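# Move long cardboard box from desk to counter

## Task

Pick up the long cardboard box that sits on the desk and set it down on the counter located behind the shelving. It counts only if the box rests fully on the counter with no part hanging past the counter's edge, is neither knocked over nor left tilted, and stays put by itself after the robot lets go.

## Robot and tools

Robot: TidyBot++, a mobile base (0.54 m long, 0.50 m wide, 0.38 m high) on four powered casters, carrying one seven-joint arm with a two-finger gripper. The shoulder sits 0.12 m ahead of the base centre and 0.68 m off the floor. Cameras: base_camera (fixed on the base, looking forward and down) and wrist_camera (on the hand, looking where the hand points). At the start the arm is folded with the hand pointing down; folded, the hand reaches up to 0.08 m beyond the base's front and the elbow up to 1.15 m high.

Frames: base frame has its origin on the floor below the base centre, x forward, y left, z up. hand_pose is reported in this frame and marks the point between the finger pads; its z axis runs out along the fingers and the fingers close along its y axis. The odometry frame is the base frame as it was when the scene began. base_odometry heading is in radians, positive to the left, range -3.142 to 3.142; it only counts wheel rotation, so slip looks like travel, and it drifts a few centimetres and several degrees over many moves. base_tilt is in degrees, positive when leaning forward or right.

execute_actions(actions, cameras): actions is a list holding one action, or empty to just read state and images. An action may contain base, joints, or both, plus optional speeds; its motions start at once. base holds exactly one relative offset from where the base currently is: translate_m (metres, forward positive, -2 to 2), strafe_m (metres, left positive, -2 to 2) or rotate_rad (radians, counter-clockwise from above positive, -6.3 to 6.3). joints is a dictionary of absolute targets by name, in radians: joint_1_rad (whole arm about vertical, any angle, positive clockwise from above, opposite to heading), joint_2_rad shoulder -2.249 to 2.249, joint_3_rad upper-arm roll (any angle), joint_4_rad elbow -2.579 to 2.579, joint_5_rad forearm roll (any angle), joint_6_rad wrist -2.099 to 2.099, joint_7_rad hand roll (any angle; hand down, positive is counter-clockwise from above, and at 1.57 fingers open toward the robot's left and right). gripper_pos is an absolute value from 0 (open) to 1 (closed); gap is roughly 85 x (1 - gripper_pos) mm. Unbounded joints take the short way round, so rotate further in steps below half a turn. speeds caps top speed for that action only: translate_m and strafe_m 0.05 to 0.5 m/s, rotate_rad 0.1 to 1.57 rad/s (defaults are the maxima). cameras lists base_camera, wrist_camera or all; omitted or null means all, [] means none. Unknown keys, names or out-of-range values get the whole call refused with no motion. Anything left out of an action may still be driving toward its earlier target.

Arm geometry: upper arm 0.42 m, forearm 0.31 m, hand 0.31 m. With joint_1_rad = 0, joint_3_rad = 3.14, joint_5_rad = 0 the arm moves in the base's x-z plane; angles from vertical (forward positive) are upper arm = joint_2_rad, forearm = joint_2_rad - joint_4_rad, hand = that minus joint_6_rad. Forward reach from the shoulder is the sum of length times sine of each angle; height is the sum of length times cosine. A downward-pointing hand reaches at most about 0.94 m above the floor, and only near the base.

wait(seconds): 0 to 10; commands nothing and returns state and images. zoom_image(camera, region): enlarges part of the latest full image of base_camera or wrist_camera; region is [x0, y0, x1, y1] in pixels, top-left origin, no larger than 504 by 504. finished_scene(scene): ends the scene with that number (1 or 2) irreversibly and reports success; only call it once the box rests on the counter untouched.

Result lines: base_status and joint_status tell how each motion ended. done = reached (for the base, wheels turned the full amount even if they slipped). off_target = stopped short, possibly still pushing. contact_stop or time_out = target dropped, holding in place. A blocked base may read done while short. joint command not followed with a cause line = a self-collision check held back the arm targets (gripper still acts); affected joints show not_followed and may be retried later. For the gripper at 1, done means nothing was grasped, off_target means an object stopped the fingers. motor_effort gives percent of maximum with the peak in brackets; readings are noisy. ARM HIT means the arm struck the base or itself. MOTOR HOT warns from 60 °C; at 75 °C an OVER-TEMPERATURE FAULT makes the arm sag and joints read limit_stop_at_motor_heat, so resend targets. A torque fault (sensor over 104.5 N m on joints 1-4 or 51.3 N m on 5-7) freezes the arm for 10 seconds and skips the rest of the call. If one call reports a stop, later calls in that same reply are skipped.

Practical care: joint friction leaves the hand a centimetre or two off; correct by sending last command + (desired - reading), but never command a loaded joint to its own reading, since the arm sags under a held box. Trust images over hand_pose. Do not drive while the raised arm is caught on furniture (tipping risk above about 0.8 m), avoid horizontal shoves on a raised hand, and back off if the robot leans. Avoid dropping, slamming or hard-pushing the box; lower it gently, open the gripper, and lift clear so it stands alone, level and wholly on the counter. Objects may occasionally be nudged by outside pushes.

Each tool is called after "Call:" as name([rows], argument=value, ...), one row to a line, values as JSON.

## Session

Call:
execute_actions(actions=[])

Scene clock: 0.00 s.
base_odometry: x=+0.000 y=+0.000 heading=+0.000 (m, m, rad; odometry frame)
base_tilt: forward=-0.1 right=+0.7 (deg)
base_status: not commanded
joint_positions: joint_1_rad=-0.002 joint_2_rad=-0.380 joint_3_rad=+3.125 joint_4_rad=-2.521 joint_5_rad=-0.028 joint_6_rad=-0.910 joint_7_rad=+1.603 gripper_pos=+0.000
joint_status: not commanded
motor_effort: joint_1_rad=+1 joint_2_rad=+0 joint_3_rad=-1 joint_4_rad=+16 joint_5_rad=+0 joint_6_rad=+3 joint_7_rad=+0 (%)
hand_pose: x=+0.2555 y=+0.0100 z=+0.5928 quat_wxyz=(-0.008, +0.999, +0.017, +0.045) (m; base frame)
pictures: base_camera, wrist_camera
Images, in order (width x height): base_camera 644x364, wrist_camera 644x476.

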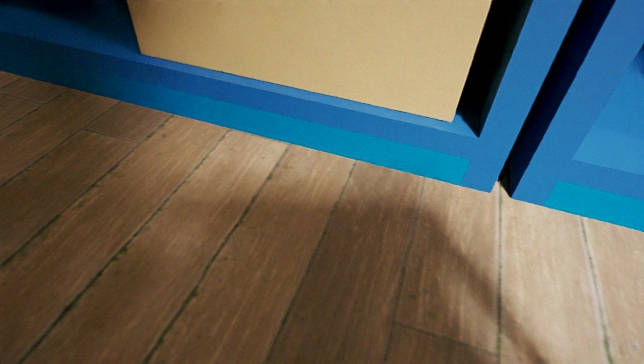

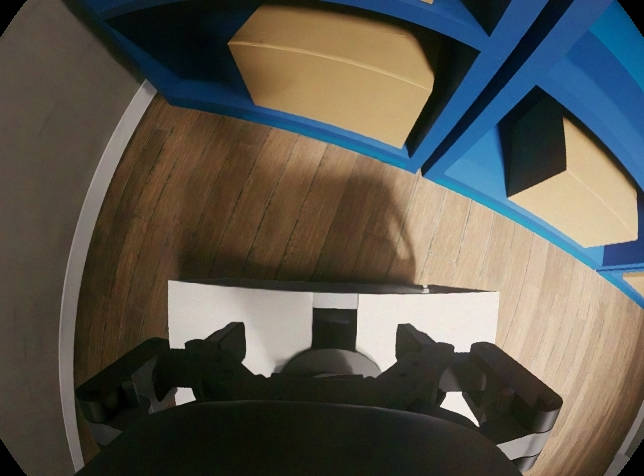

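Call:
execute_actions([
  {"joints":{"joint_1_rad":1.3,"joint_6_rad":0.3}},
], cameras=["wrist_camera"])

Call:
execute_actions([
  {"joints":{"joint_1_rad":2.9}},
], cameras=["wrist_camera"])

Scene clock: 3.03 s.
base_odometry: x=+0.000 y=+0.000 heading=+0.000 (m, m, rad; odometry frame)
base_tilt: forward=-0.1 right=+0.7 (deg)
base_status: not commanded
joint_positions: joint_1_rad=+1.290 joint_2_rad=-0.380 joint_3_rad=+3.125 joint_4_rad=-2.521 joint_5_rad=-0.028 joint_6_rad=+0.283 joint_7_rad=+1.603 gripper_pos=+0.000
joint_status: all done
motor_effort: joint_1_rad=+0(0) joint_2_rad=-5(6) joint_3_rad=-1(1) joint_4_rad=+18(18) joint_5_rad=+0(1) joint_6_rad=+8(7) joint_7_rad=+0(0) (%)
hand_pose: x=+0.2375 y=-0.3893 z=+0.8145 quat_wxyz=(+0.362, +0.645, -0.475, +0.477) (m; base frame)
pictures: wrist_camera
camera_calibration (this result's frames):
wrist_camera: T_world_to_cam=[[-0.951473, -0.307718, -0.00296012, 0.109036], [-0.074688, 0.240248, -0.967834, 0.961681], [0.298531, -0.920647, -0.251572, -0.0865192], [0, 0, 0, 1]] pos_world=[0.2014, -0.277143, 0.909305]
Images, in order (width x height): wrist_camera 644x476.

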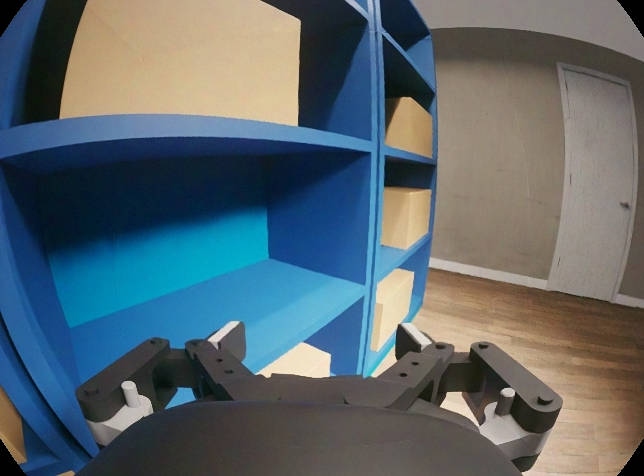

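Scene clock: 5.83 s.
base_odometry: x=+0.000 y=+0.000 heading=+0.000 (m, m, rad; odometry frame)
base_tilt: forward=-0.1 right=+0.7 (deg)
base_status: not commanded
joint_positions: joint_1_rad=+2.891 joint_2_rad=-0.380 joint_3_rad=+3.125 joint_4_rad=-2.521 joint_5_rad=-0.028 joint_6_rad=+0.283 joint_7_rad=+1.603 gripper_pos=+0.000
joint_status: all done
motor_effort: joint_1_rad=+0(0) joint_2_rad=-6(5) joint_3_rad=-1(0) joint_4_rad=+18(18) joint_5_rad=+0(0) joint_6_rad=+8(8) joint_7_rad=+0(1) (%)
hand_pose: x=-0.2736 y=-0.1070 z=+0.8145 quat_wxyz=(+0.594, +0.108, -0.794, +0.072) (m; base frame)
pictures: wrist_camera
camera_calibration (this result's frames):
wrist_camera: T_world_to_cam=[[-0.279788, 0.960057, -0.00295984, 0.0291056], [0.242327, 0.0676371, -0.967834, 0.923957], [-0.928976, -0.271505, -0.251572, 0.0595538], [0, 0, 0, 1]] pos_world=[-0.160432, -0.0742676, 0.909305]
Images, in order (width x height): wrist_camera 644x476.

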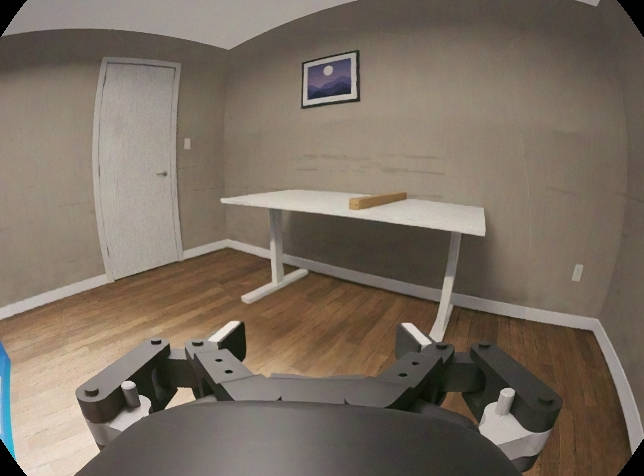

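Call:
execute_actions([
  {"base":{"rotate_rad":-2.97},"joints":{"joint_1_rad":0.0,"joint_6_rad":0.0}},
], cameras=[])

Call:
execute_actions([
  {"base":{"translate_m":0.6}},
])

Scene clock: 10.63 s.
base_odometry: x=+0.000 y=+0.000 heading=-2.970 (m, m, rad; odometry frame)
base_tilt: forward=-0.1 right=+0.7 (deg)
base_status: done
joint_positions: joint_1_rad=+0.010 joint_2_rad=-0.380 joint_3_rad=+3.125 joint_4_rad=-2.521 joint_5_rad=-0.028 joint_6_rad=+0.020 joint_7_rad=+1.603 gripper_pos=+0.000
joint_status: all done
motor_effort: joint_1_rad=+0(1) joint_2_rad=-4(7) joint_3_rad=-1(0) joint_4_rad=+18(19) joint_5_rad=+0(0) joint_6_rad=+8(8) joint_7_rad=+0(0) (%)
hand_pose: x=+0.4926 y=+0.0038 z=+0.7399 quat_wxyz=(+0.003, +0.873, +0.006, +0.488) (m; base frame)
pictures: none
No camera images: the call's "cameras" was empty. Leave "cameras" out to get every camera's image.

Scene clock: 13.20 s.
base_odometry: x=-0.592 y=-0.102 heading=-2.970 (m, m, rad; odometry frame)
base_tilt: forward=-0.1 right=+0.7 (deg)
base_status: done
joint_positions: joint_1_rad=+0.010 joint_2_rad=-0.380 joint_3_rad=+3.125 joint_4_rad=-2.521 joint_5_rad=-0.028 joint_6_rad=+0.017 joint_7_rad=+1.603 gripper_pos=+0.000
joint_status: not commanded
motor_effort: joint_1_rad=+0(0) joint_2_rad=-4(8) joint_3_rad=-1(1) joint_4_rad=+18(19) joint_5_rad=+0(0) joint_6_rad=+9(8) joint_7_rad=+0(0) (%)
hand_pose: x=+0.4922 y=+0.0038 z=+0.7393 quat_wxyz=(+0.003, +0.873, +0.006, +0.487) (m; base frame)
pictures: base_camera, wrist_camera
camera_calibration (this result's frames):
wrist_camera: T_world_to_cam=[[0.0255197, -0.999604, -0.0118156, 0.000485257], [-0.496712, -0.00242201, -0.867912, 0.948257], [0.86754, 0.0280178, -0.496577, 0.0778174], [0, 0, 0, 1]] pos_world=[0.403488, 0.000601485, 0.861652]
Images, in order (width x height): base_camera 644x364, wrist_camera 644x476.

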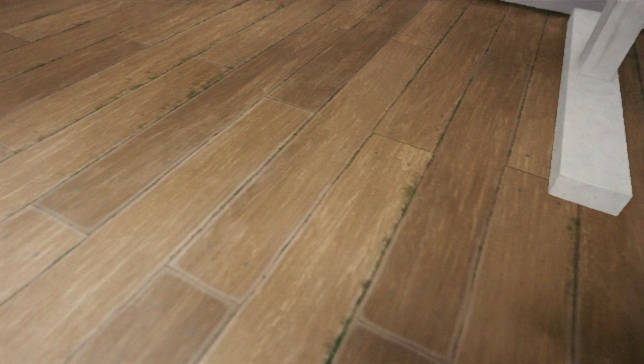

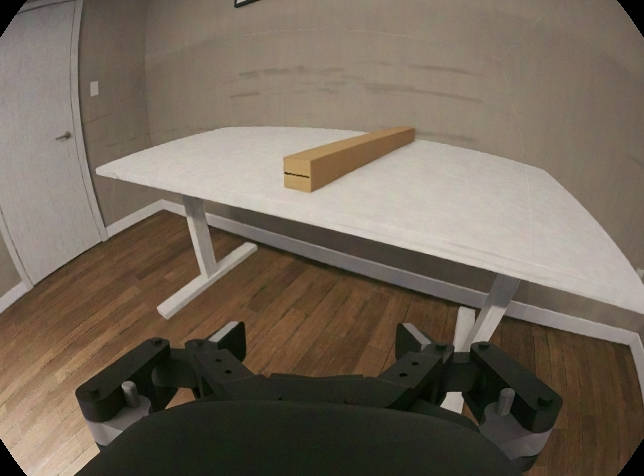

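Call:
execute_actions([
  {"base":{"rotate_rad":-0.45}},
], cameras=[])

Call:
execute_actions([
  {"base":{"strafe_m":0.35},"joints":{"joint_2_rad":0.0,"joint_4_rad":-1.6,"joint_6_rad":-1.2}},
], cameras=["wrist_camera"])

Scene clock: 16.03 s.
base_odometry: x=-0.592 y=-0.102 heading=+2.863 (m, m, rad; odometry frame)
base_tilt: forward=-0.1 right=+0.7 (deg)
base_status: done
joint_positions: joint_1_rad=+0.008 joint_2_rad=-0.380 joint_3_rad=+3.125 joint_4_rad=-2.521 joint_5_rad=-0.028 joint_6_rad=+0.017 joint_7_rad=+1.603 gripper_pos=+0.000
joint_status: not commanded
motor_effort: joint_1_rad=+0(1) joint_2_rad=-5(5) joint_3_rad=-1(0) joint_4_rad=+18(18) joint_5_rad=+0(1) joint_6_rad=+8(8) joint_7_rad=+0(0) (%)
hand_pose: x=+0.4922 y=+0.0044 z=+0.7393 quat_wxyz=(+0.002, +0.873, +0.007, +0.487) (m; base frame)
pictures: none
No camera images: the call's "cameras" was empty. Leave "cameras" out to get every camera's image.

Scene clock: 18.23 s.
base_odometry: x=-0.688 y=-0.439 heading=+2.863 (m, m, rad; odometry frame)
base_tilt: forward=-0.1 right=+0.6 (deg)
base_status: done
joint_positions: joint_1_rad=+0.005 joint_2_rad=-0.013 joint_3_rad=+3.125 joint_4_rad=-1.621 joint_5_rad=-0.028 joint_6_rad=-1.182 joint_7_rad=+1.603 gripper_pos=+0.000
joint_status: all done
motor_effort: joint_1_rad=+0(2) joint_2_rad=-18(19) joint_3_rad=-1(1) joint_4_rad=+18(18) joint_5_rad=-1(1) joint_6_rad=+3(7) joint_7_rad=+0(0) (%)
hand_pose: x=+0.5345 y=+0.0144 z=+0.7986 quat_wxyz=(-0.012, +0.984, +0.019, +0.175) (m; base frame)
pictures: wrist_camera
camera_calibration (this result's frames):
wrist_camera: T_world_to_cam=[[0.0412726, -0.998147, -0.0447211, 0.0284636], [-0.926734, -0.0215137, -0.375101, 0.857275], [0.373443, 0.0569259, -0.925905, 0.6768], [0, 0, 0, 1]] pos_world=[0.540545, 0.00832657, 0.949489]
Images, in order (width x height): wrist_camera 644x476.

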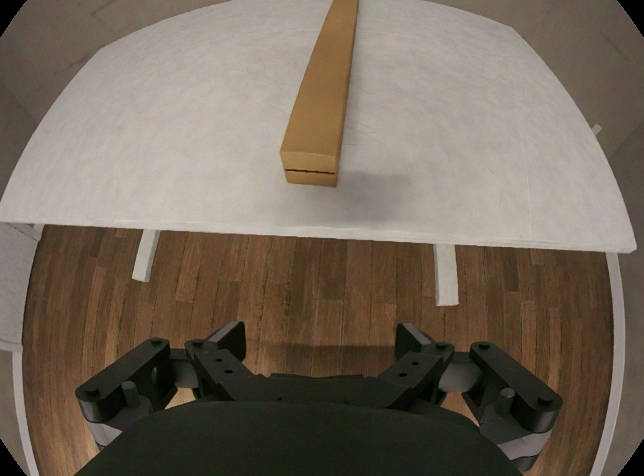

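Call:
execute_actions([
  {"joints":{"joint_2_rad":0.3,"joint_4_rad":-1.084,"joint_6_rad":-1.75,"joint_7_rad":1.57,"joint_1_rad":-0.03}},
], cameras=[])

Call:
execute_actions([
  {"base":{"translate_m":0.38}},
], cameras=["wrist_camera"])

Scene clock: 20.77 s.
base_odometry: x=-0.688 y=-0.439 heading=+2.863 (m, m, rad; odometry frame)
base_tilt: forward=-0.1 right=+0.6 (deg)
base_status: not commanded
joint_positions: joint_1_rad=-0.017 joint_2_rad=+0.291 joint_3_rad=+3.125 joint_4_rad=-1.106 joint_5_rad=-0.028 joint_6_rad=-1.732 joint_7_rad=+1.603 gripper_pos=+0.000
joint_status: all done
motor_effort: joint_1_rad=+0(1) joint_2_rad=-27(28) joint_3_rad=-2(2) joint_4_rad=+16(18) joint_5_rad=-1(1) joint_6_rad=+0(4) joint_7_rad=+0(0) (%)
hand_pose: x=+0.5525 y=+0.0237 z=+0.8282 quat_wxyz=(-0.016, +0.999, +0.035, +0.006) (m; base frame)
pictures: none
No camera images: the call's "cameras" was empty. Leave "cameras" out to get every camera's image.

Scene clock: 22.87 s.
base_odometry: x=-1.054 y=-0.334 heading=+2.863 (m, m, rad; odometry frame)
base_tilt: forward=+0.0 right=+0.7 (deg)
base_status: done
joint_positions: joint_1_rad=-0.019 joint_2_rad=+0.303 joint_3_rad=+3.125 joint_4_rad=-1.104 joint_5_rad=-0.028 joint_6_rad=-1.735 joint_7_rad=+1.603 gripper_pos=+0.000
joint_status: not commanded
motor_effort: joint_1_rad=+0(1) joint_2_rad=-28(31) joint_3_rad=-2(2) joint_4_rad=+16(17) joint_5_rad=-1(1) joint_6_rad=+0(1) joint_7_rad=+0(0) (%)
hand_pose: x=+0.5540 y=+0.0244 z=+0.8237 quat_wxyz=(-0.016, +0.999, +0.036, +0.000) (m; base frame)
pictures: wrist_camera
camera_calibration (this result's frames):
wrist_camera: T_world_to_cam=[[0.0619934, -0.99633, -0.0590256, 0.0390272], [-0.997614, -0.060055, -0.0340679, 0.644308], [0.0303981, 0.0609967, -0.997675, 0.94127], [0, 0, 0, 1]] pos_world=[0.611738, 0.0201635, 0.963335]
Images, in order (width x height): wrist_camera 644x476.

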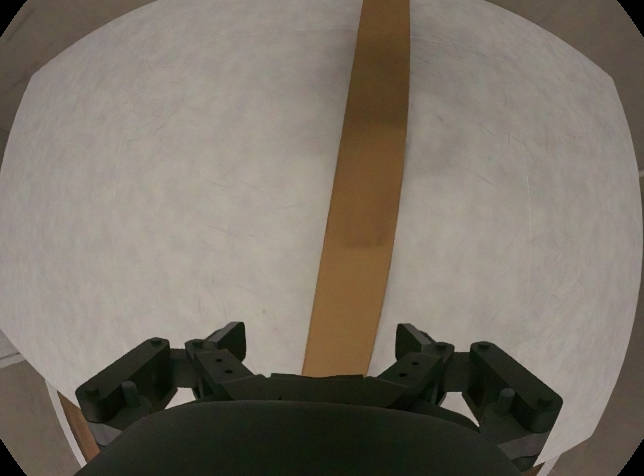

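Call:
execute_actions([
  {"joints":{"joint_2_rad":0.6,"joint_4_rad":-0.643,"joint_6_rad":-1.9,"joint_7_rad":1.47,"joint_1_rad":0.03}},
], cameras=["wrist_camera"])

Call:
execute_actions([
  {"joints":{"joint_2_rad":0.72,"joint_6_rad":-1.79}},
])

Scene clock: 25.40 s.
base_odometry: x=-1.054 y=-0.334 heading=+2.863 (m, m, rad; odometry frame)
base_tilt: forward=+0.0 right=+0.7 (deg)
base_status: not commanded
joint_positions: joint_1_rad=+0.019 joint_2_rad=+0.597 joint_3_rad=+3.125 joint_4_rad=-0.667 joint_5_rad=-0.028 joint_6_rad=-1.880 joint_7_rad=+1.511 gripper_pos=+0.000
joint_status: all done
motor_effort: joint_1_rad=+0(1) joint_2_rad=-37(39) joint_3_rad=-2(2) joint_4_rad=+16(16) joint_5_rad=+0(1) joint_6_rad=+0(1) joint_7_rad=+0(0) (%)
hand_pose: x=+0.6542 y=+0.0057 z=+0.8139 quat_wxyz=(-0.018, +0.999, -0.028, -0.002) (m; base frame)
pictures: wrist_camera
camera_calibration (this result's frames):
wrist_camera: T_world_to_cam=[[-0.0658354, -0.995882, -0.0623246, 0.0999463], [-0.997301, 0.0677057, -0.0283862, 0.737249], [0.032489, 0.0602876, -0.997652, 0.928231], [0, 0, 0, 1]] pos_world=[0.711682, -0.00634201, 0.953209]
Images, in order (width x height): wrist_camera 644x476.

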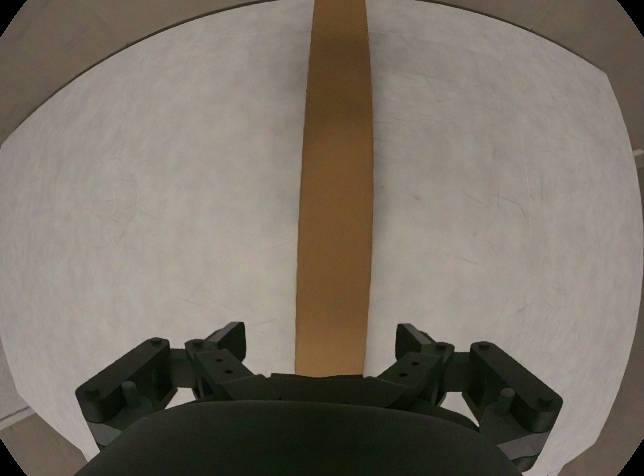

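Scene clock: 26.73 s.
base_odometry: x=-1.054 y=-0.334 heading=+2.863 (m, m, rad; odometry frame)
base_tilt: forward=+0.0 right=+0.6 (deg)
base_status: not commanded
joint_positions: joint_1_rad=+0.019 joint_2_rad=+0.725 joint_3_rad=+3.125 joint_4_rad=-0.662 joint_5_rad=-0.028 joint_6_rad=-1.805 joint_7_rad=+1.511 gripper_pos=+0.000
joint_status: all done
motor_effort: joint_1_rad=+0(0) joint_2_rad=-42(46) joint_3_rad=-2(2) joint_4_rad=+16(17) joint_5_rad=-1(1) joint_6_rad=+1(1) joint_7_rad=+0(0) (%)
hand_pose: x=+0.6914 y=+0.0055 z=+0.7438 quat_wxyz=(-0.019, +0.999, -0.030, -0.025) (m; base frame)
pictures: base_camera, wrist_camera
camera_calibration (this result's frames):
wrist_camera: T_world_to_cam=[[-0.0716479, -0.995531, -0.0615267, 0.101238], [-0.997319, 0.070582, 0.0193282, 0.736841], [-0.0148991, 0.0627466, -0.997918, 0.890045], [0, 0, 0, 1]] pos_world=[0.755379, -0.00706987, 0.880179]
Images, in order (width x height): base_camera 644x364, wrist_camera 644x476.

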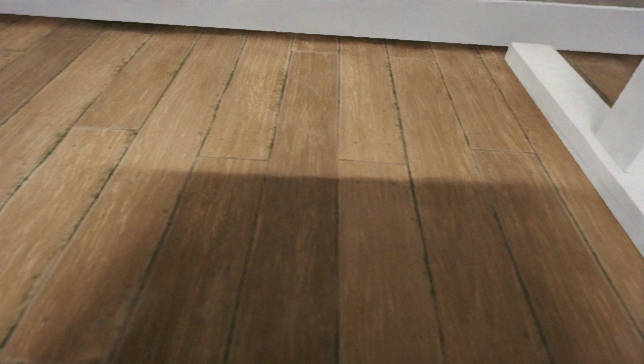

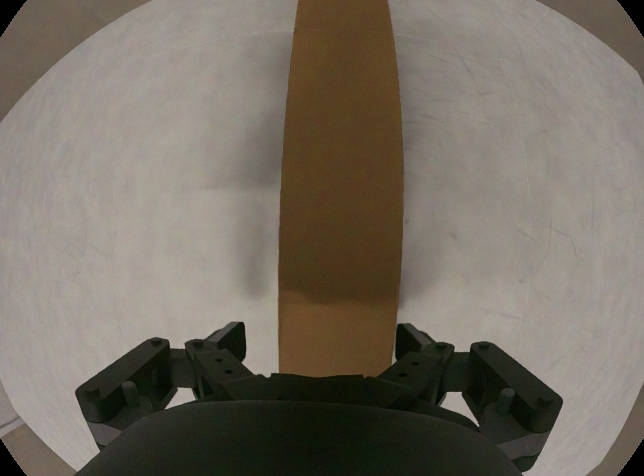

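Call:
execute_actions([
  {"joints":{"gripper_pos":1}},
], cameras=[])

Call:
execute_actions([
  {"joints":{"joint_2_rad":0.45,"joint_6_rad":-2.0},"speeds":{}},
])

Scene clock: 28.40 s.
base_odometry: x=-1.054 y=-0.334 heading=+2.863 (m, m, rad; odometry frame)
base_tilt: forward=+0.0 right=+0.7 (deg)
base_status: not commanded
joint_positions: joint_1_rad=+0.021 joint_2_rad=+0.721 joint_3_rad=+3.125 joint_4_rad=-0.660 joint_5_rad=-0.028 joint_6_rad=-1.805 joint_7_rad=+1.511 gripper_pos=+0.466
joint_status: gripper_pos off_target (ended at +0.466, target +1.000)
motor_effort: joint_1_rad=+0(1) joint_2_rad=-41(43) joint_3_rad=-2(3) joint_4_rad=+16(16) joint_5_rad=-1(3) joint_6_rad=+1(2) joint_7_rad=+0(0) (%)
hand_pose: x=+0.6916 y=+0.0046 z=+0.7466 quat_wxyz=(-0.019, +0.999, -0.031, -0.022) (m; base frame)
pictures: none
No camera images: the call's "cameras" was empty. Leave "cameras" out to get every camera's image.

action 0: "speeds" must be an object that gives a speed for at least one key that is commanded beside it, as in {"translate_m": 0.5}; or leave "speeds" out

Call:
execute_actions([
  {"joints":{"joint_2_rad":0.45,"joint_6_rad":-2.0}},
], cameras=[])

Call:
execute_actions([
  {"base":{"translate_m":-0.75},"speeds":{"translate_m":0.3}},
])

Scene clock: 30.37 s.
base_odometry: x=-1.054 y=-0.334 heading=+2.863 (m, m, rad; odometry frame)
base_tilt: forward=+0.0 right=+0.7 (deg)
base_status: not commanded
joint_positions: joint_1_rad=+0.021 joint_2_rad=+0.449 joint_3_rad=+3.125 joint_4_rad=-0.644 joint_5_rad=-0.028 joint_6_rad=-1.932 joint_7_rad=+1.489 gripper_pos=+0.466
joint_status: joint_6_rad off_target (ended at -1.932, target -2.000); the others done
motor_effort: joint_1_rad=+0(0) joint_2_rad=-34(45) joint_3_rad=-2(2) joint_4_rad=+13(17) joint_5_rad=+0(1) joint_6_rad=-7(7) joint_7_rad=+3(3) (%)
hand_pose: x=+0.6167 y=+0.0053 z=+0.8965 quat_wxyz=(-0.019, +0.997, -0.038, +0.058) (m; base frame)
pictures: none
No camera images: the call's "cameras" was empty. Leave "cameras" out to get every camera's image.

Scene clock: 33.83 s.
base_odometry: x=-0.332 y=-0.540 heading=+2.863 (m, m, rad; odometry frame)
base_tilt: forward=-0.1 right=+0.7 (deg)
base_status: done
joint_positions: joint_1_rad=+0.024 joint_2_rad=+0.450 joint_3_rad=+3.125 joint_4_rad=-0.644 joint_5_rad=-0.028 joint_6_rad=-1.933 joint_7_rad=+1.489 gripper_pos=+0.466
joint_status: not commanded
motor_effort: joint_1_rad=+0(3) joint_2_rad=-32(36) joint_3_rad=-2(4) joint_4_rad=+13(14) joint_5_rad=+0(1) joint_6_rad=-7(7) joint_7_rad=+3(4) (%)
hand_pose: x=+0.6169 y=+0.0033 z=+0.8958 quat_wxyz=(-0.018, +0.997, -0.040, +0.057) (m; base frame)
pictures: base_camera, wrist_camera
camera_calibration (this result's frames):
wrist_camera: T_world_to_cam=[[-0.0841292, -0.994082, -0.0687275, 0.117241], [-0.985202, 0.0933171, -0.143764, 0.798277], [0.149327, 0.0556157, -0.987223, 0.929898], [0, 0, 0, 1]] pos_world=[0.657469, -0.00966317, 1.04084]
Images, in order (width x height): base_camera 644x364, wrist_camera 644x476.

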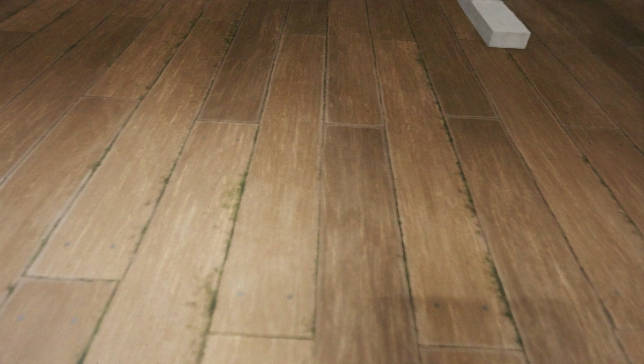

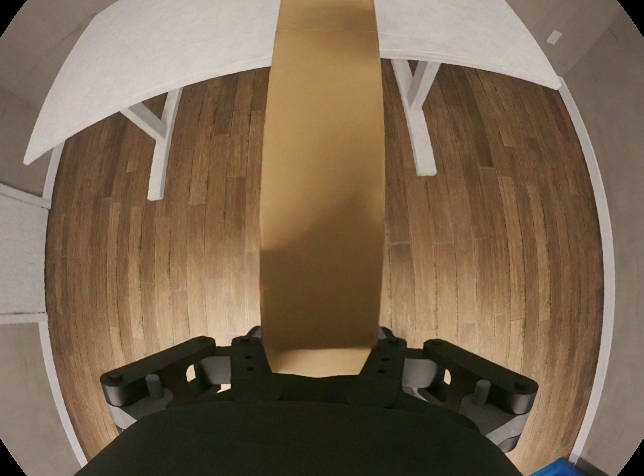

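Call:
execute_actions([
  {"base":{"rotate_rad":1.57},"speeds":{"rotate_rad":0.5}},
])

Call:
execute_actions([
  {"joints":{"joint_1_rad":-1.0}},
], cameras=["wrist_camera"])

Scene clock: 38.53 s.
base_odometry: x=-0.332 y=-0.540 heading=-1.850 (m, m, rad; odometry frame)
base_tilt: forward=-0.1 right=+0.7 (deg)
base_status: done
joint_positions: joint_1_rad=+0.028 joint_2_rad=+0.450 joint_3_rad=+3.125 joint_4_rad=-0.644 joint_5_rad=-0.028 joint_6_rad=-1.933 joint_7_rad=+1.489 gripper_pos=+0.466
joint_status: not commanded
motor_effort: joint_1_rad=+0(4) joint_2_rad=-33(34) joint_3_rad=-2(4) joint_4_rad=+13(13) joint_5_rad=+0(2) joint_6_rad=-7(6) joint_7_rad=+3(3) (%)
hand_pose: x=+0.6169 y=+0.0017 z=+0.8958 quat_wxyz=(-0.018, +0.997, -0.041, +0.057) (m; base frame)
pictures: base_camera, wrist_camera
camera_calibration (this result's frames):
wrist_camera: T_world_to_cam=[[-0.087403, -0.993799, -0.0687313, 0.117653], [-0.984891, 0.0965616, -0.143753, 0.79823], [0.149499, 0.0551283, -0.987224, 0.929878], [0, 0, 0, 1]] pos_world=[0.657437, -0.0114176, 1.04083]
Images, in order (width x height): base_camera 644x364, wrist_camera 644x476.

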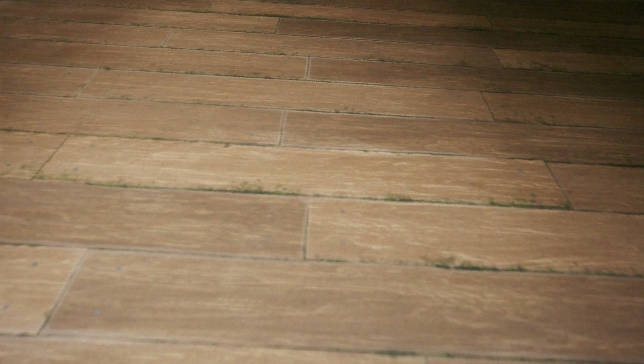

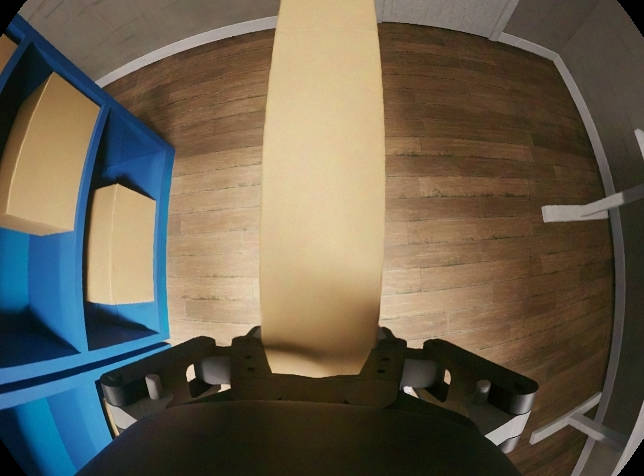

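Scene clock: 40.83 s.
base_odometry: x=-0.332 y=-0.540 heading=-1.850 (m, m, rad; odometry frame)
base_tilt: forward=-0.1 right=+0.6 (deg)
base_status: not commanded
joint_positions: joint_1_rad=-0.996 joint_2_rad=+0.450 joint_3_rad=+3.125 joint_4_rad=-0.644 joint_5_rad=-0.028 joint_6_rad=-1.933 joint_7_rad=+1.489 gripper_pos=+0.466
joint_status: all done
motor_effort: joint_1_rad=+0(2) joint_2_rad=-32(34) joint_3_rad=-2(3) joint_4_rad=+13(14) joint_5_rad=+0(1) joint_6_rad=-6(7) joint_7_rad=+3(3) (%)
hand_pose: x=+0.3767 y=+0.4260 z=+0.8958 quat_wxyz=(-0.044, +0.890, +0.452, +0.040) (m; base frame)
pictures: wrist_camera
camera_calibration (this result's frames):
wrist_camera: T_world_to_cam=[[0.802978, -0.592033, -0.0687311, 0.0116975], [-0.595214, -0.790604, -0.143754, 0.751859], [0.0307679, 0.156341, -0.987224, 0.944007], [0, 0, 0, 1]] pos_world=[0.409079, 0.453761, 1.04083]
Images, in order (width x height): wrist_camera 644x476.

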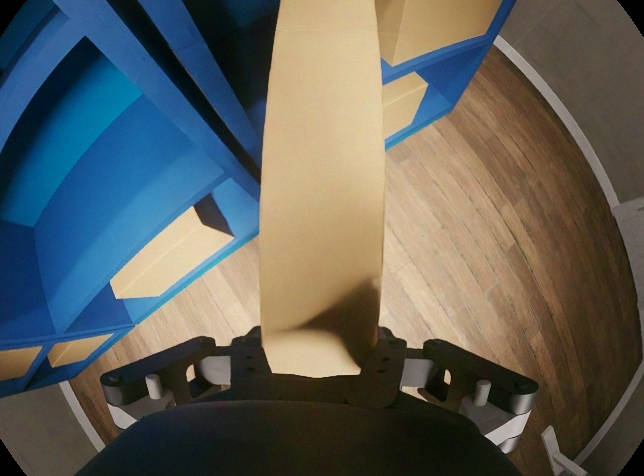

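Call:
execute_actions([
  {"joints":{"joint_1_rad":0.0},"base":{"strafe_m":-0.2}},
], cameras=[])

Call:
execute_actions([
  {"joints":{"joint_2_rad":-0.38,"joint_4_rad":-2.2,"joint_6_rad":0.25}},
], cameras=[])

Call:
execute_actions([
  {"base":{"rotate_rad":1.57},"speeds":{"rotate_rad":0.8}},
], cameras=[])

Call:
execute_actions([
  {"base":{"strafe_m":-1.62}},
])

Scene clock: 45.67 s.
base_odometry: x=-0.525 y=-0.485 heading=-1.849 (m, m, rad; odometry frame)
base_tilt: forward=+0.0 right=+0.7 (deg)
base_status: done
joint_positions: joint_1_rad=-0.004 joint_2_rad=+0.451 joint_3_rad=+3.125 joint_4_rad=-0.644 joint_5_rad=-0.028 joint_6_rad=-1.933 joint_7_rad=+1.489 gripper_pos=+0.466
joint_status: all done
motor_effort: joint_1_rad=+0(3) joint_2_rad=-33(35) joint_3_rad=-2(4) joint_4_rad=+13(14) joint_5_rad=+0(1) joint_6_rad=-7(7) joint_7_rad=+3(4) (%)
hand_pose: x=+0.6167 y=+0.0174 z=+0.8955 quat_wxyz=(-0.019, +0.998, -0.026, +0.056) (m; base frame)
pictures: none
No camera images: the call's "cameras" was empty. Leave "cameras" out to get every camera's image.

Scene clock: 48.63 s.
base_odometry: x=-0.525 y=-0.485 heading=-1.849 (m, m, rad; odometry frame)
base_tilt: forward=-0.1 right=+0.7 (deg)
base_status: not commanded
joint_positions: joint_1_rad=-0.004 joint_2_rad=-0.367 joint_3_rad=+3.125 joint_4_rad=-2.183 joint_5_rad=-0.028 joint_6_rad=+0.229 joint_7_rad=+1.489 gripper_pos=+0.466
joint_status: all done
motor_effort: joint_1_rad=+0(0) joint_2_rad=-10(33) joint_3_rad=-1(2) joint_4_rad=+21(22) joint_5_rad=+0(0) joint_6_rad=+9(10) joint_7_rad=+0(4) (%)
hand_pose: x=+0.5839 y=+0.0104 z=+0.9933 quat_wxyz=(-0.041, +0.712, -0.032, +0.700) (m; base frame)
pictures: none
No camera images: the call's "cameras" was empty. Leave "cameras" out to get every camera's image.

Scene clock: 51.40 s.
base_odometry: x=-0.525 y=-0.485 heading=-0.279 (m, m, rad; odometry frame)
base_tilt: forward=-0.1 right=+0.7 (deg)
base_status: done
joint_positions: joint_1_rad=-0.003 joint_2_rad=-0.367 joint_3_rad=+3.125 joint_4_rad=-2.183 joint_5_rad=-0.028 joint_6_rad=+0.229 joint_7_rad=+1.489 gripper_pos=+0.466
joint_status: not commanded
motor_effort: joint_1_rad=+0(2) joint_2_rad=-9(11) joint_3_rad=-1(1) joint_4_rad=+21(21) joint_5_rad=+0(0) joint_6_rad=+9(9) joint_7_rad=+0(0) (%)
hand_pose: x=+0.5839 y=+0.0101 z=+0.9933 quat_wxyz=(-0.040, +0.712, -0.032, +0.700) (m; base frame)
pictures: none
No camera images: the call's "cameras" was empty. Leave "cameras" out to get every camera's image.

Scene clock: 56.00 s.
base_odometry: x=-0.970 y=-2.043 heading=-0.279 (m, m, rad; odometry frame)
base_tilt: forward=-0.1 right=+0.7 (deg)
base_status: done
joint_positions: joint_1_rad=-0.003 joint_2_rad=-0.367 joint_3_rad=+3.125 joint_4_rad=-2.183 joint_5_rad=-0.028 joint_6_rad=+0.229 joint_7_rad=+1.489 gripper_pos=+0.466
joint_status: not commanded
motor_effort: joint_1_rad=+1(1) joint_2_rad=-9(9) joint_3_rad=-1(1) joint_4_rad=+21(22) joint_5_rad=+0(1) joint_6_rad=+9(10) joint_7_rad=+0(0) (%)
hand_pose: x=+0.5839 y=+0.0101 z=+0.9933 quat_wxyz=(-0.040, +0.712, -0.032, +0.700) (m; base frame)
pictures: base_camera, wrist_camera
camera_calibration (this result's frames):
wrist_camera: T_world_to_cam=[[0.0370949, -0.992924, -0.11281, 0.100853], [0.0158839, 0.11346, -0.993416, 1.03844], [0.999186, 0.0350588, 0.0199803, -0.465744], [0, 0, 0, 1]] pos_world=[0.445129, -0.00135339, 1.05228]
Images, in order (width x height): base_camera 644x364, wrist_camera 644x476.

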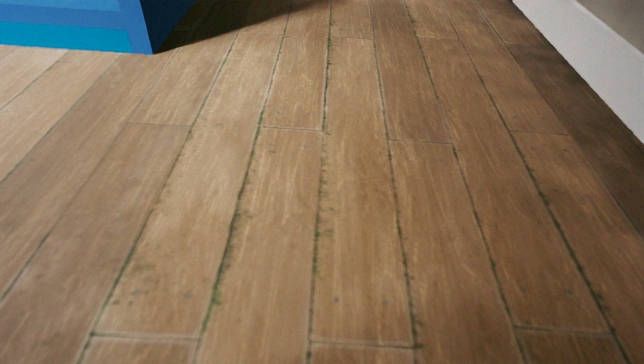

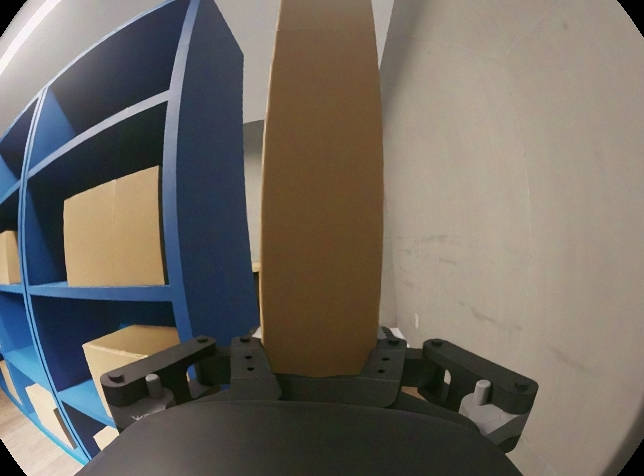

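Call:
execute_actions([
  {"base":{"strafe_m":-0.07}},
], cameras=[])

Call:
execute_actions([
  {"base":{"translate_m":0.9},"joints":{"joint_1_rad":-0.5}},
])

Scene clock: 57.63 s.
base_odometry: x=-0.989 y=-2.110 heading=-0.278 (m, m, rad; odometry frame)
base_tilt: forward=-0.1 right=+0.7 (deg)
base_status: done
joint_positions: joint_1_rad=-0.003 joint_2_rad=-0.367 joint_3_rad=+3.125 joint_4_rad=-2.183 joint_5_rad=-0.028 joint_6_rad=+0.229 joint_7_rad=+1.489 gripper_pos=+0.466
joint_status: not commanded
motor_effort: joint_1_rad=+0(1) joint_2_rad=-9(9) joint_3_rad=-1(1) joint_4_rad=+21(22) joint_5_rad=+0(0) joint_6_rad=+10(10) joint_7_rad=+0(0) (%)
hand_pose: x=+0.5839 y=+0.0099 z=+0.9933 quat_wxyz=(-0.040, +0.712, -0.032, +0.700) (m; base frame)
pictures: none
No camera images: the call's "cameras" was empty. Leave "cameras" out to get every camera's image.

Scene clock: 60.80 s.
base_odometry: x=-0.124 y=-2.358 heading=-0.279 (m, m, rad; odometry frame)
base_tilt: forward=-0.1 right=+0.7 (deg)
base_status: done
joint_positions: joint_1_rad=-0.491 joint_2_rad=-0.374 joint_3_rad=+3.125 joint_4_rad=-2.184 joint_5_rad=-0.028 joint_6_rad=+0.229 joint_7_rad=+1.489 gripper_pos=+0.466
joint_status: all done
motor_effort: joint_1_rad=+0(1) joint_2_rad=-9(12) joint_3_rad=-1(0) joint_4_rad=+21(22) joint_5_rad=+0(0) joint_6_rad=+9(10) joint_7_rad=+0(0) (%)
hand_pose: x=+0.5231 y=+0.2259 z=+0.9957 quat_wxyz=(-0.209, +0.697, +0.140, +0.672) (m; base frame)
pictures: base_camera, wrist_camera
camera_calibration (this result's frames):
wrist_camera: T_world_to_cam=[[0.498852, -0.85934, -0.112613, 0.0457488], [-0.0342803, 0.110269, -0.99331, 1.04412], [0.866009, 0.499375, 0.0255495, -0.45341], [0, 0, 0, 1]] pos_world=[0.405628, 0.150601, 1.05388]
Images, in order (width x height): base_camera 644x364, wrist_camera 644x476.

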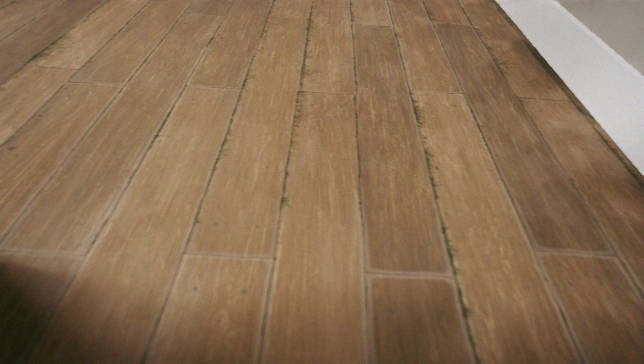

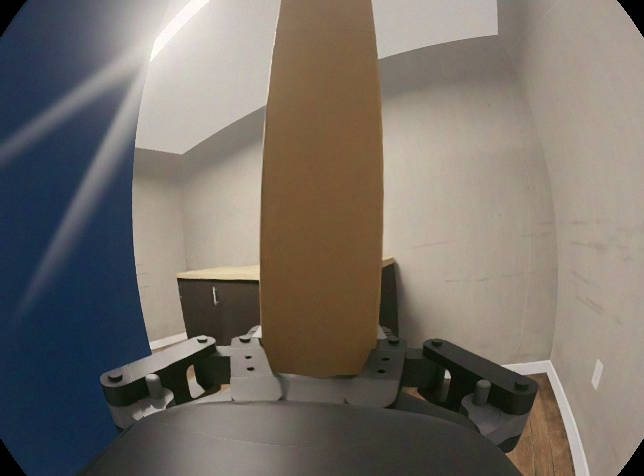

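Call:
execute_actions([
  {"base":{"translate_m":0.65},"joints":{"joint_1_rad":0.15,"joint_6_rad":-0.1}},
])

Call:
execute_actions([
  {"joints":{"joint_1_rad":-1.2}},
], cameras=["wrist_camera"])

Scene clock: 63.77 s.
base_odometry: x=+0.501 y=-2.537 heading=-0.279 (m, m, rad; odometry frame)
base_tilt: forward=-0.1 right=+0.7 (deg)
base_status: done
joint_positions: joint_1_rad=+0.141 joint_2_rad=-0.375 joint_3_rad=+3.125 joint_4_rad=-2.185 joint_5_rad=-0.028 joint_6_rad=-0.085 joint_7_rad=+1.489 gripper_pos=+0.466
joint_status: all done
motor_effort: joint_1_rad=+0(1) joint_2_rad=-8(11) joint_3_rad=-1(1) joint_4_rad=+21(22) joint_5_rad=+0(0) joint_6_rad=+8(9) joint_7_rad=+0(0) (%)
hand_pose: x=+0.5623 y=-0.0522 z=+0.8995 quat_wxyz=(+0.006, +0.807, -0.093, +0.583) (m; base frame)
pictures: base_camera, wrist_camera
camera_calibration (this result's frames):
wrist_camera: T_world_to_cam=[[-0.134426, -0.984111, -0.115999, 0.12898], [-0.268986, 0.148905, -0.951564, 1.07704], [0.953717, -0.0967128, -0.284729, -0.147321], [0, 0, 0, 1]] pos_world=[0.44755, -0.0476939, 0.997887]
Images, in order (width x height): base_camera 644x364, wrist_camera 644x476.

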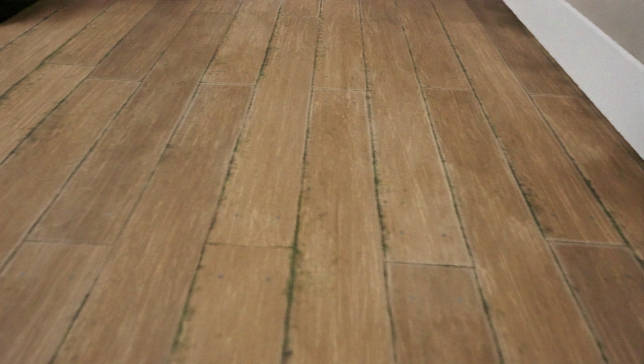

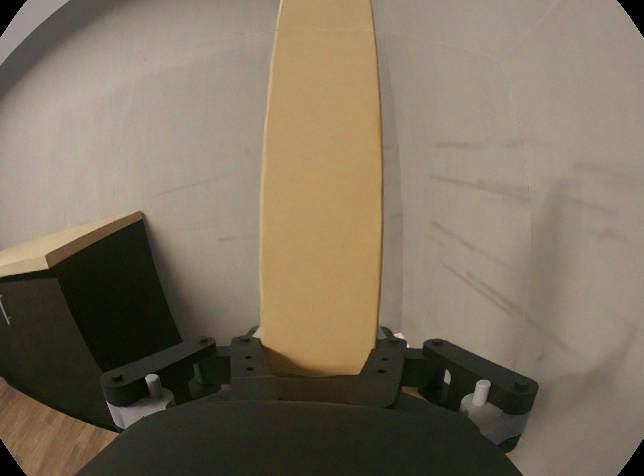

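Scene clock: 66.37 s.
base_odometry: x=+0.501 y=-2.537 heading=-0.279 (m, m, rad; odometry frame)
base_tilt: forward=-0.1 right=+0.6 (deg)
base_status: not commanded
joint_positions: joint_1_rad=-1.191 joint_2_rad=-0.375 joint_3_rad=+3.125 joint_4_rad=-2.185 joint_5_rad=-0.028 joint_6_rad=-0.085 joint_7_rad=+1.489 gripper_pos=+0.466
joint_status: all done
motor_effort: joint_1_rad=+0(1) joint_2_rad=-9(9) joint_3_rad=-1(0) joint_4_rad=+21(21) joint_5_rad=+0(1) joint_6_rad=+9(9) joint_7_rad=+0(1) (%)
hand_pose: x=+0.2747 y=+0.4183 z=+0.8995 quat_wxyz=(-0.356, +0.692, +0.426, +0.463) (m; base frame)
pictures: wrist_camera
camera_calibration (this result's frames):
wrist_camera: T_world_to_cam=[[0.924322, -0.363557, -0.115999, 0.0029888], [-0.208345, -0.226094, -0.951564, 1.06982], [0.319721, 0.903719, -0.284729, -0.071876], [0, 0, 0, 1]] pos_world=[0.243111, 0.307923, 0.997887]
Images, in order (width x height): wrist_camera 644x476.

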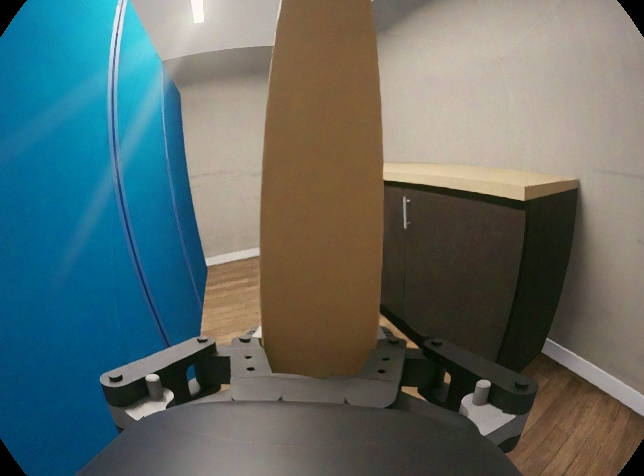

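Call:
execute_actions([
  {"base":{"strafe_m":1.35},"joints":{"joint_1_rad":0.0,"joint_2_rad":0.0,"joint_4_rad":-1.3,"joint_6_rad":-1.6}},
], cameras=[])

Call:
execute_actions([
  {"joints":{"joint_7_rad":3.06}},
])

Scene clock: 74.73 s.
base_odometry: x=+0.849 y=-1.515 heading=-0.362 (m, m, rad; odometry frame)
base_tilt: forward=-0.1 right=+0.7 (deg)
base_status: strafe_m time_out (by the wheels' count: +1.080 of +1.350)
joint_positions: joint_1_rad=-0.005 joint_2_rad=-0.005 joint_3_rad=+3.122 joint_4_rad=-1.323 joint_5_rad=-0.027 joint_6_rad=-1.584 joint_7_rad=+1.489 gripper_pos=+0.466
joint_status: all done
motor_effort: joint_1_rad=+0(7) joint_2_rad=-19(21) joint_3_rad=-2(7) joint_4_rad=+17(24) joint_5_rad=-1(4) joint_6_rad=+2(10) joint_7_rad=+0(0) (%)
hand_pose: x=+0.4945 y=+0.0192 z=+0.8787 quat_wxyz=(-0.020, +0.992, -0.026, +0.118) (m; base frame)
pictures: none
No camera images: the call's "cameras" was empty. Leave "cameras" out to get every camera's image.

not run: a stop came earlier in this reply.

Call:
execute_actions([
  {"base":{"strafe_m":-0.05}},
])

Scene clock: 75.90 s.
base_odometry: x=+0.832 y=-1.562 heading=-0.361 (m, m, rad; odometry frame)
base_tilt: forward=-0.1 right=+0.7 (deg)
base_status: done
joint_positions: joint_1_rad=-0.001 joint_2_rad=-0.005 joint_3_rad=+3.122 joint_4_rad=-1.323 joint_5_rad=-0.027 joint_6_rad=-1.584 joint_7_rad=+1.489 gripper_pos=+0.466
joint_status: not commanded
motor_effort: joint_1_rad=+0(2) joint_2_rad=-17(18) joint_3_rad=-1(1) joint_4_rad=+17(17) joint_5_rad=-1(1) joint_6_rad=+3(3) joint_7_rad=+0(0) (%)
hand_pose: x=+0.4946 y=+0.0177 z=+0.8787 quat_wxyz=(-0.020, +0.992, -0.028, +0.118) (m; base frame)
pictures: base_camera, wrist_camera
camera_calibration (this result's frames):
wrist_camera: T_world_to_cam=[[-0.0550977, -0.995774, -0.0734794, 0.109909], [-0.961482, 0.0727597, -0.265064, 0.769222], [0.26929, 0.0560447, -0.961427, 0.848458], [0, 0, 0, 1]] pos_world=[0.517167, 0.00592489, 1.0277]
Images, in order (width x height): base_camera 644x364, wrist_camera 644x476.

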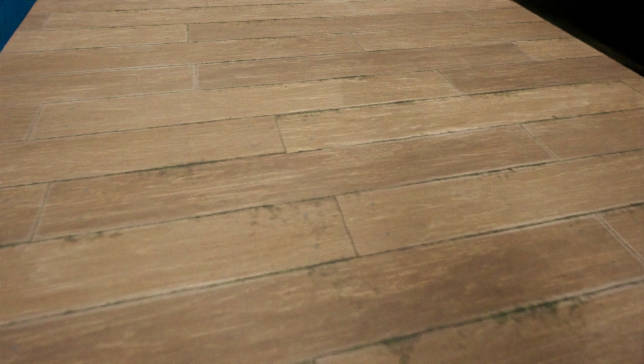

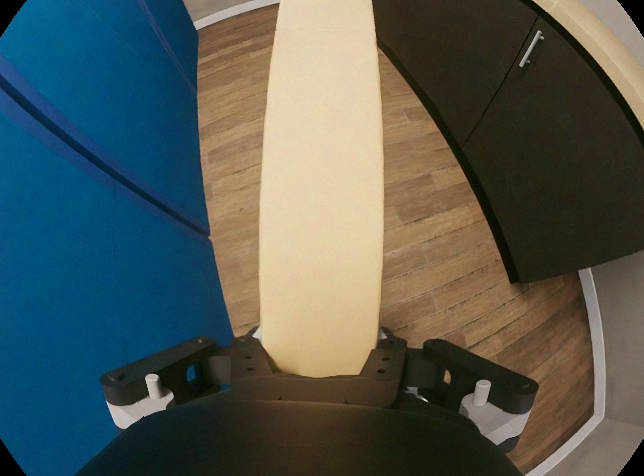

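Call:
execute_actions([
  {"base":{"strafe_m":-0.2}},
], cameras=[])

Call:
execute_actions([
  {"base":{"rotate_rad":0.3},"joints":{"joint_2_rad":0.1,"joint_4_rad":-1.0,"joint_6_rad":-1.4}},
], cameras=[])

Call:
execute_actions([
  {"base":{"translate_m":0.6},"speeds":{"translate_m":0.3}},
])

Scene clock: 79.17 s.
base_odometry: x=+0.761 y=-1.749 heading=-0.361 (m, m, rad; odometry frame)
base_tilt: forward=-0.1 right=+0.7 (deg)
base_status: done
joint_positions: joint_1_rad=+0.002 joint_2_rad=-0.005 joint_3_rad=+3.122 joint_4_rad=-1.323 joint_5_rad=-0.027 joint_6_rad=-1.584 joint_7_rad=+1.489 gripper_pos=+0.466
joint_status: not commanded
motor_effort: joint_1_rad=+0(2) joint_2_rad=-18(19) joint_3_rad=-1(4) joint_4_rad=+17(18) joint_5_rad=-1(2) joint_6_rad=+2(3) joint_7_rad=+0(0) (%)
hand_pose: x=+0.4946 y=+0.0166 z=+0.8787 quat_wxyz=(-0.019, +0.992, -0.030, +0.118) (m; base frame)
pictures: none
No camera images: the call's "cameras" was empty. Leave "cameras" out to get every camera's image.

Scene clock: 80.53 s.
base_odometry: x=+0.761 y=-1.749 heading=-0.061 (m, m, rad; odometry frame)
base_tilt: forward=-0.1 right=+0.7 (deg)
base_status: done
joint_positions: joint_1_rad=-0.004 joint_2_rad=+0.089 joint_3_rad=+3.122 joint_4_rad=-1.023 joint_5_rad=-0.027 joint_6_rad=-1.418 joint_7_rad=+1.489 gripper_pos=+0.466
joint_status: all done
motor_effort: joint_1_rad=+0(2) joint_2_rad=-23(22) joint_3_rad=-1(0) joint_4_rad=+18(18) joint_5_rad=+0(2) joint_6_rad=+5(5) joint_7_rad=+0(1) (%)
hand_pose: x=+0.6164 y=+0.0210 z=+0.9855 quat_wxyz=(-0.030, +0.953, -0.026, +0.300) (m; base frame)
pictures: none
No camera images: the call's "cameras" was empty. Leave "cameras" out to get every camera's image.

Scene clock: 83.50 s.
base_odometry: x=+1.360 y=-1.785 heading=-0.060 (m, m, rad; odometry frame)
base_tilt: forward=+0.0 right=+0.7 (deg)
base_status: done
joint_positions: joint_1_rad=-0.004 joint_2_rad=+0.104 joint_3_rad=+3.122 joint_4_rad=-1.022 joint_5_rad=-0.027 joint_6_rad=-1.417 joint_7_rad=+1.489 gripper_pos=+0.466
joint_status: not commanded
motor_effort: joint_1_rad=+1(0) joint_2_rad=-23(25) joint_3_rad=-1(2) joint_4_rad=+18(19) joint_5_rad=-1(1) joint_6_rad=+5(6) joint_7_rad=+0(0) (%)
hand_pose: x=+0.6213 y=+0.0210 z=+0.9784 quat_wxyz=(-0.030, +0.955, -0.026, +0.294) (m; base frame)
pictures: base_camera, wrist_camera
camera_calibration (this result's frames):
wrist_camera: T_world_to_cam=[[-0.025579, -0.994665, -0.099935, 0.135013], [-0.806777, 0.0795703, -0.585473, 1.13454], [0.590301, 0.0656495, -0.804509, 0.556862], [0, 0, 0, 1]] pos_world=[0.590061, 0.00745859, 1.12574]
Images, in order (width x height): base_camera 644x364, wrist_camera 644x476.

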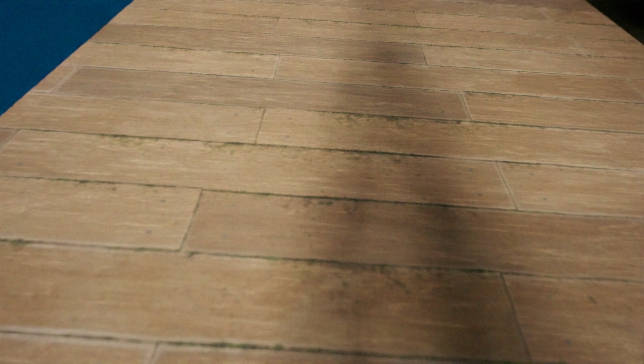

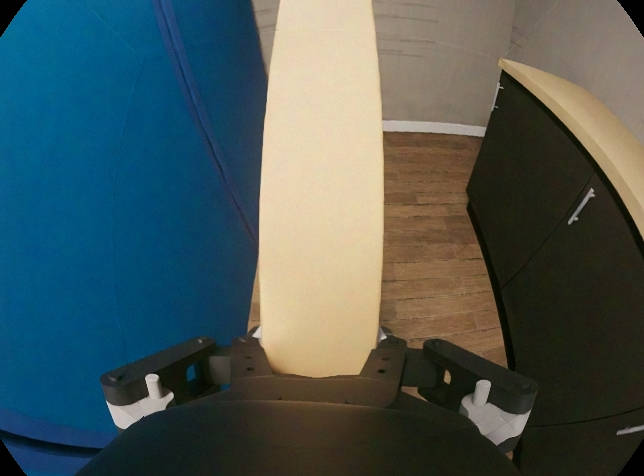

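Call:
execute_actions([
  {"base":{"translate_m":0.4},"joints":{"joint_1_rad":1.57,"joint_7_rad":3.02}},
])

Scene clock: 86.83 s.
base_odometry: x=+1.759 y=-1.809 heading=-0.059 (m, m, rad; odometry frame)
base_tilt: forward=-0.1 right=+0.7 (deg)
base_status: done
joint_positions: joint_1_rad=+1.563 joint_2_rad=+0.115 joint_3_rad=+3.122 joint_4_rad=-1.022 joint_5_rad=-0.027 joint_6_rad=-1.416 joint_7_rad=+2.980 gripper_pos=+0.466
joint_status: all done
motor_effort: joint_1_rad=+0(2) joint_2_rad=-24(27) joint_3_rad=-1(0) joint_4_rad=+18(19) joint_5_rad=-1(1) joint_6_rad=+6(6) joint_7_rad=+0(0) (%)
hand_pose: x=+0.1420 y=-0.5057 z=+0.9737 quat_wxyz=(+0.288, +0.955, -0.063, +0.042) (m; base frame)
pictures: base_camera, wrist_camera
camera_calibration (this result's frames):
wrist_camera: T_world_to_cam=[[-0.152155, -0.839748, 0.521222, -0.910064], [-0.985055, 0.0857795, -0.149357, 0.390753], [0.0807123, -0.536158, -0.84025, 0.67337], [0, 0, 0, 1]] pos_world=[0.192094, -0.43671, 1.09851]
Images, in order (width x height): base_camera 644x364, wrist_camera 644x476.

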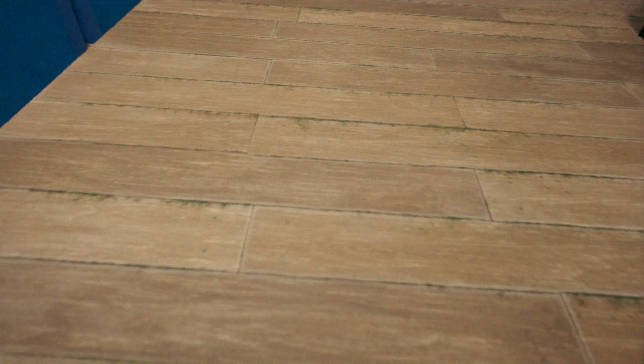

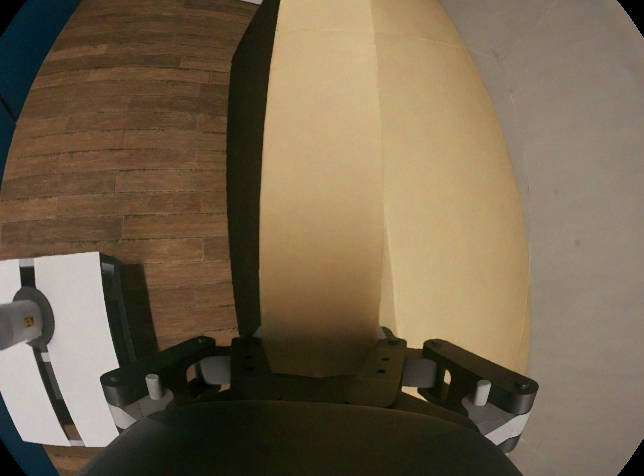

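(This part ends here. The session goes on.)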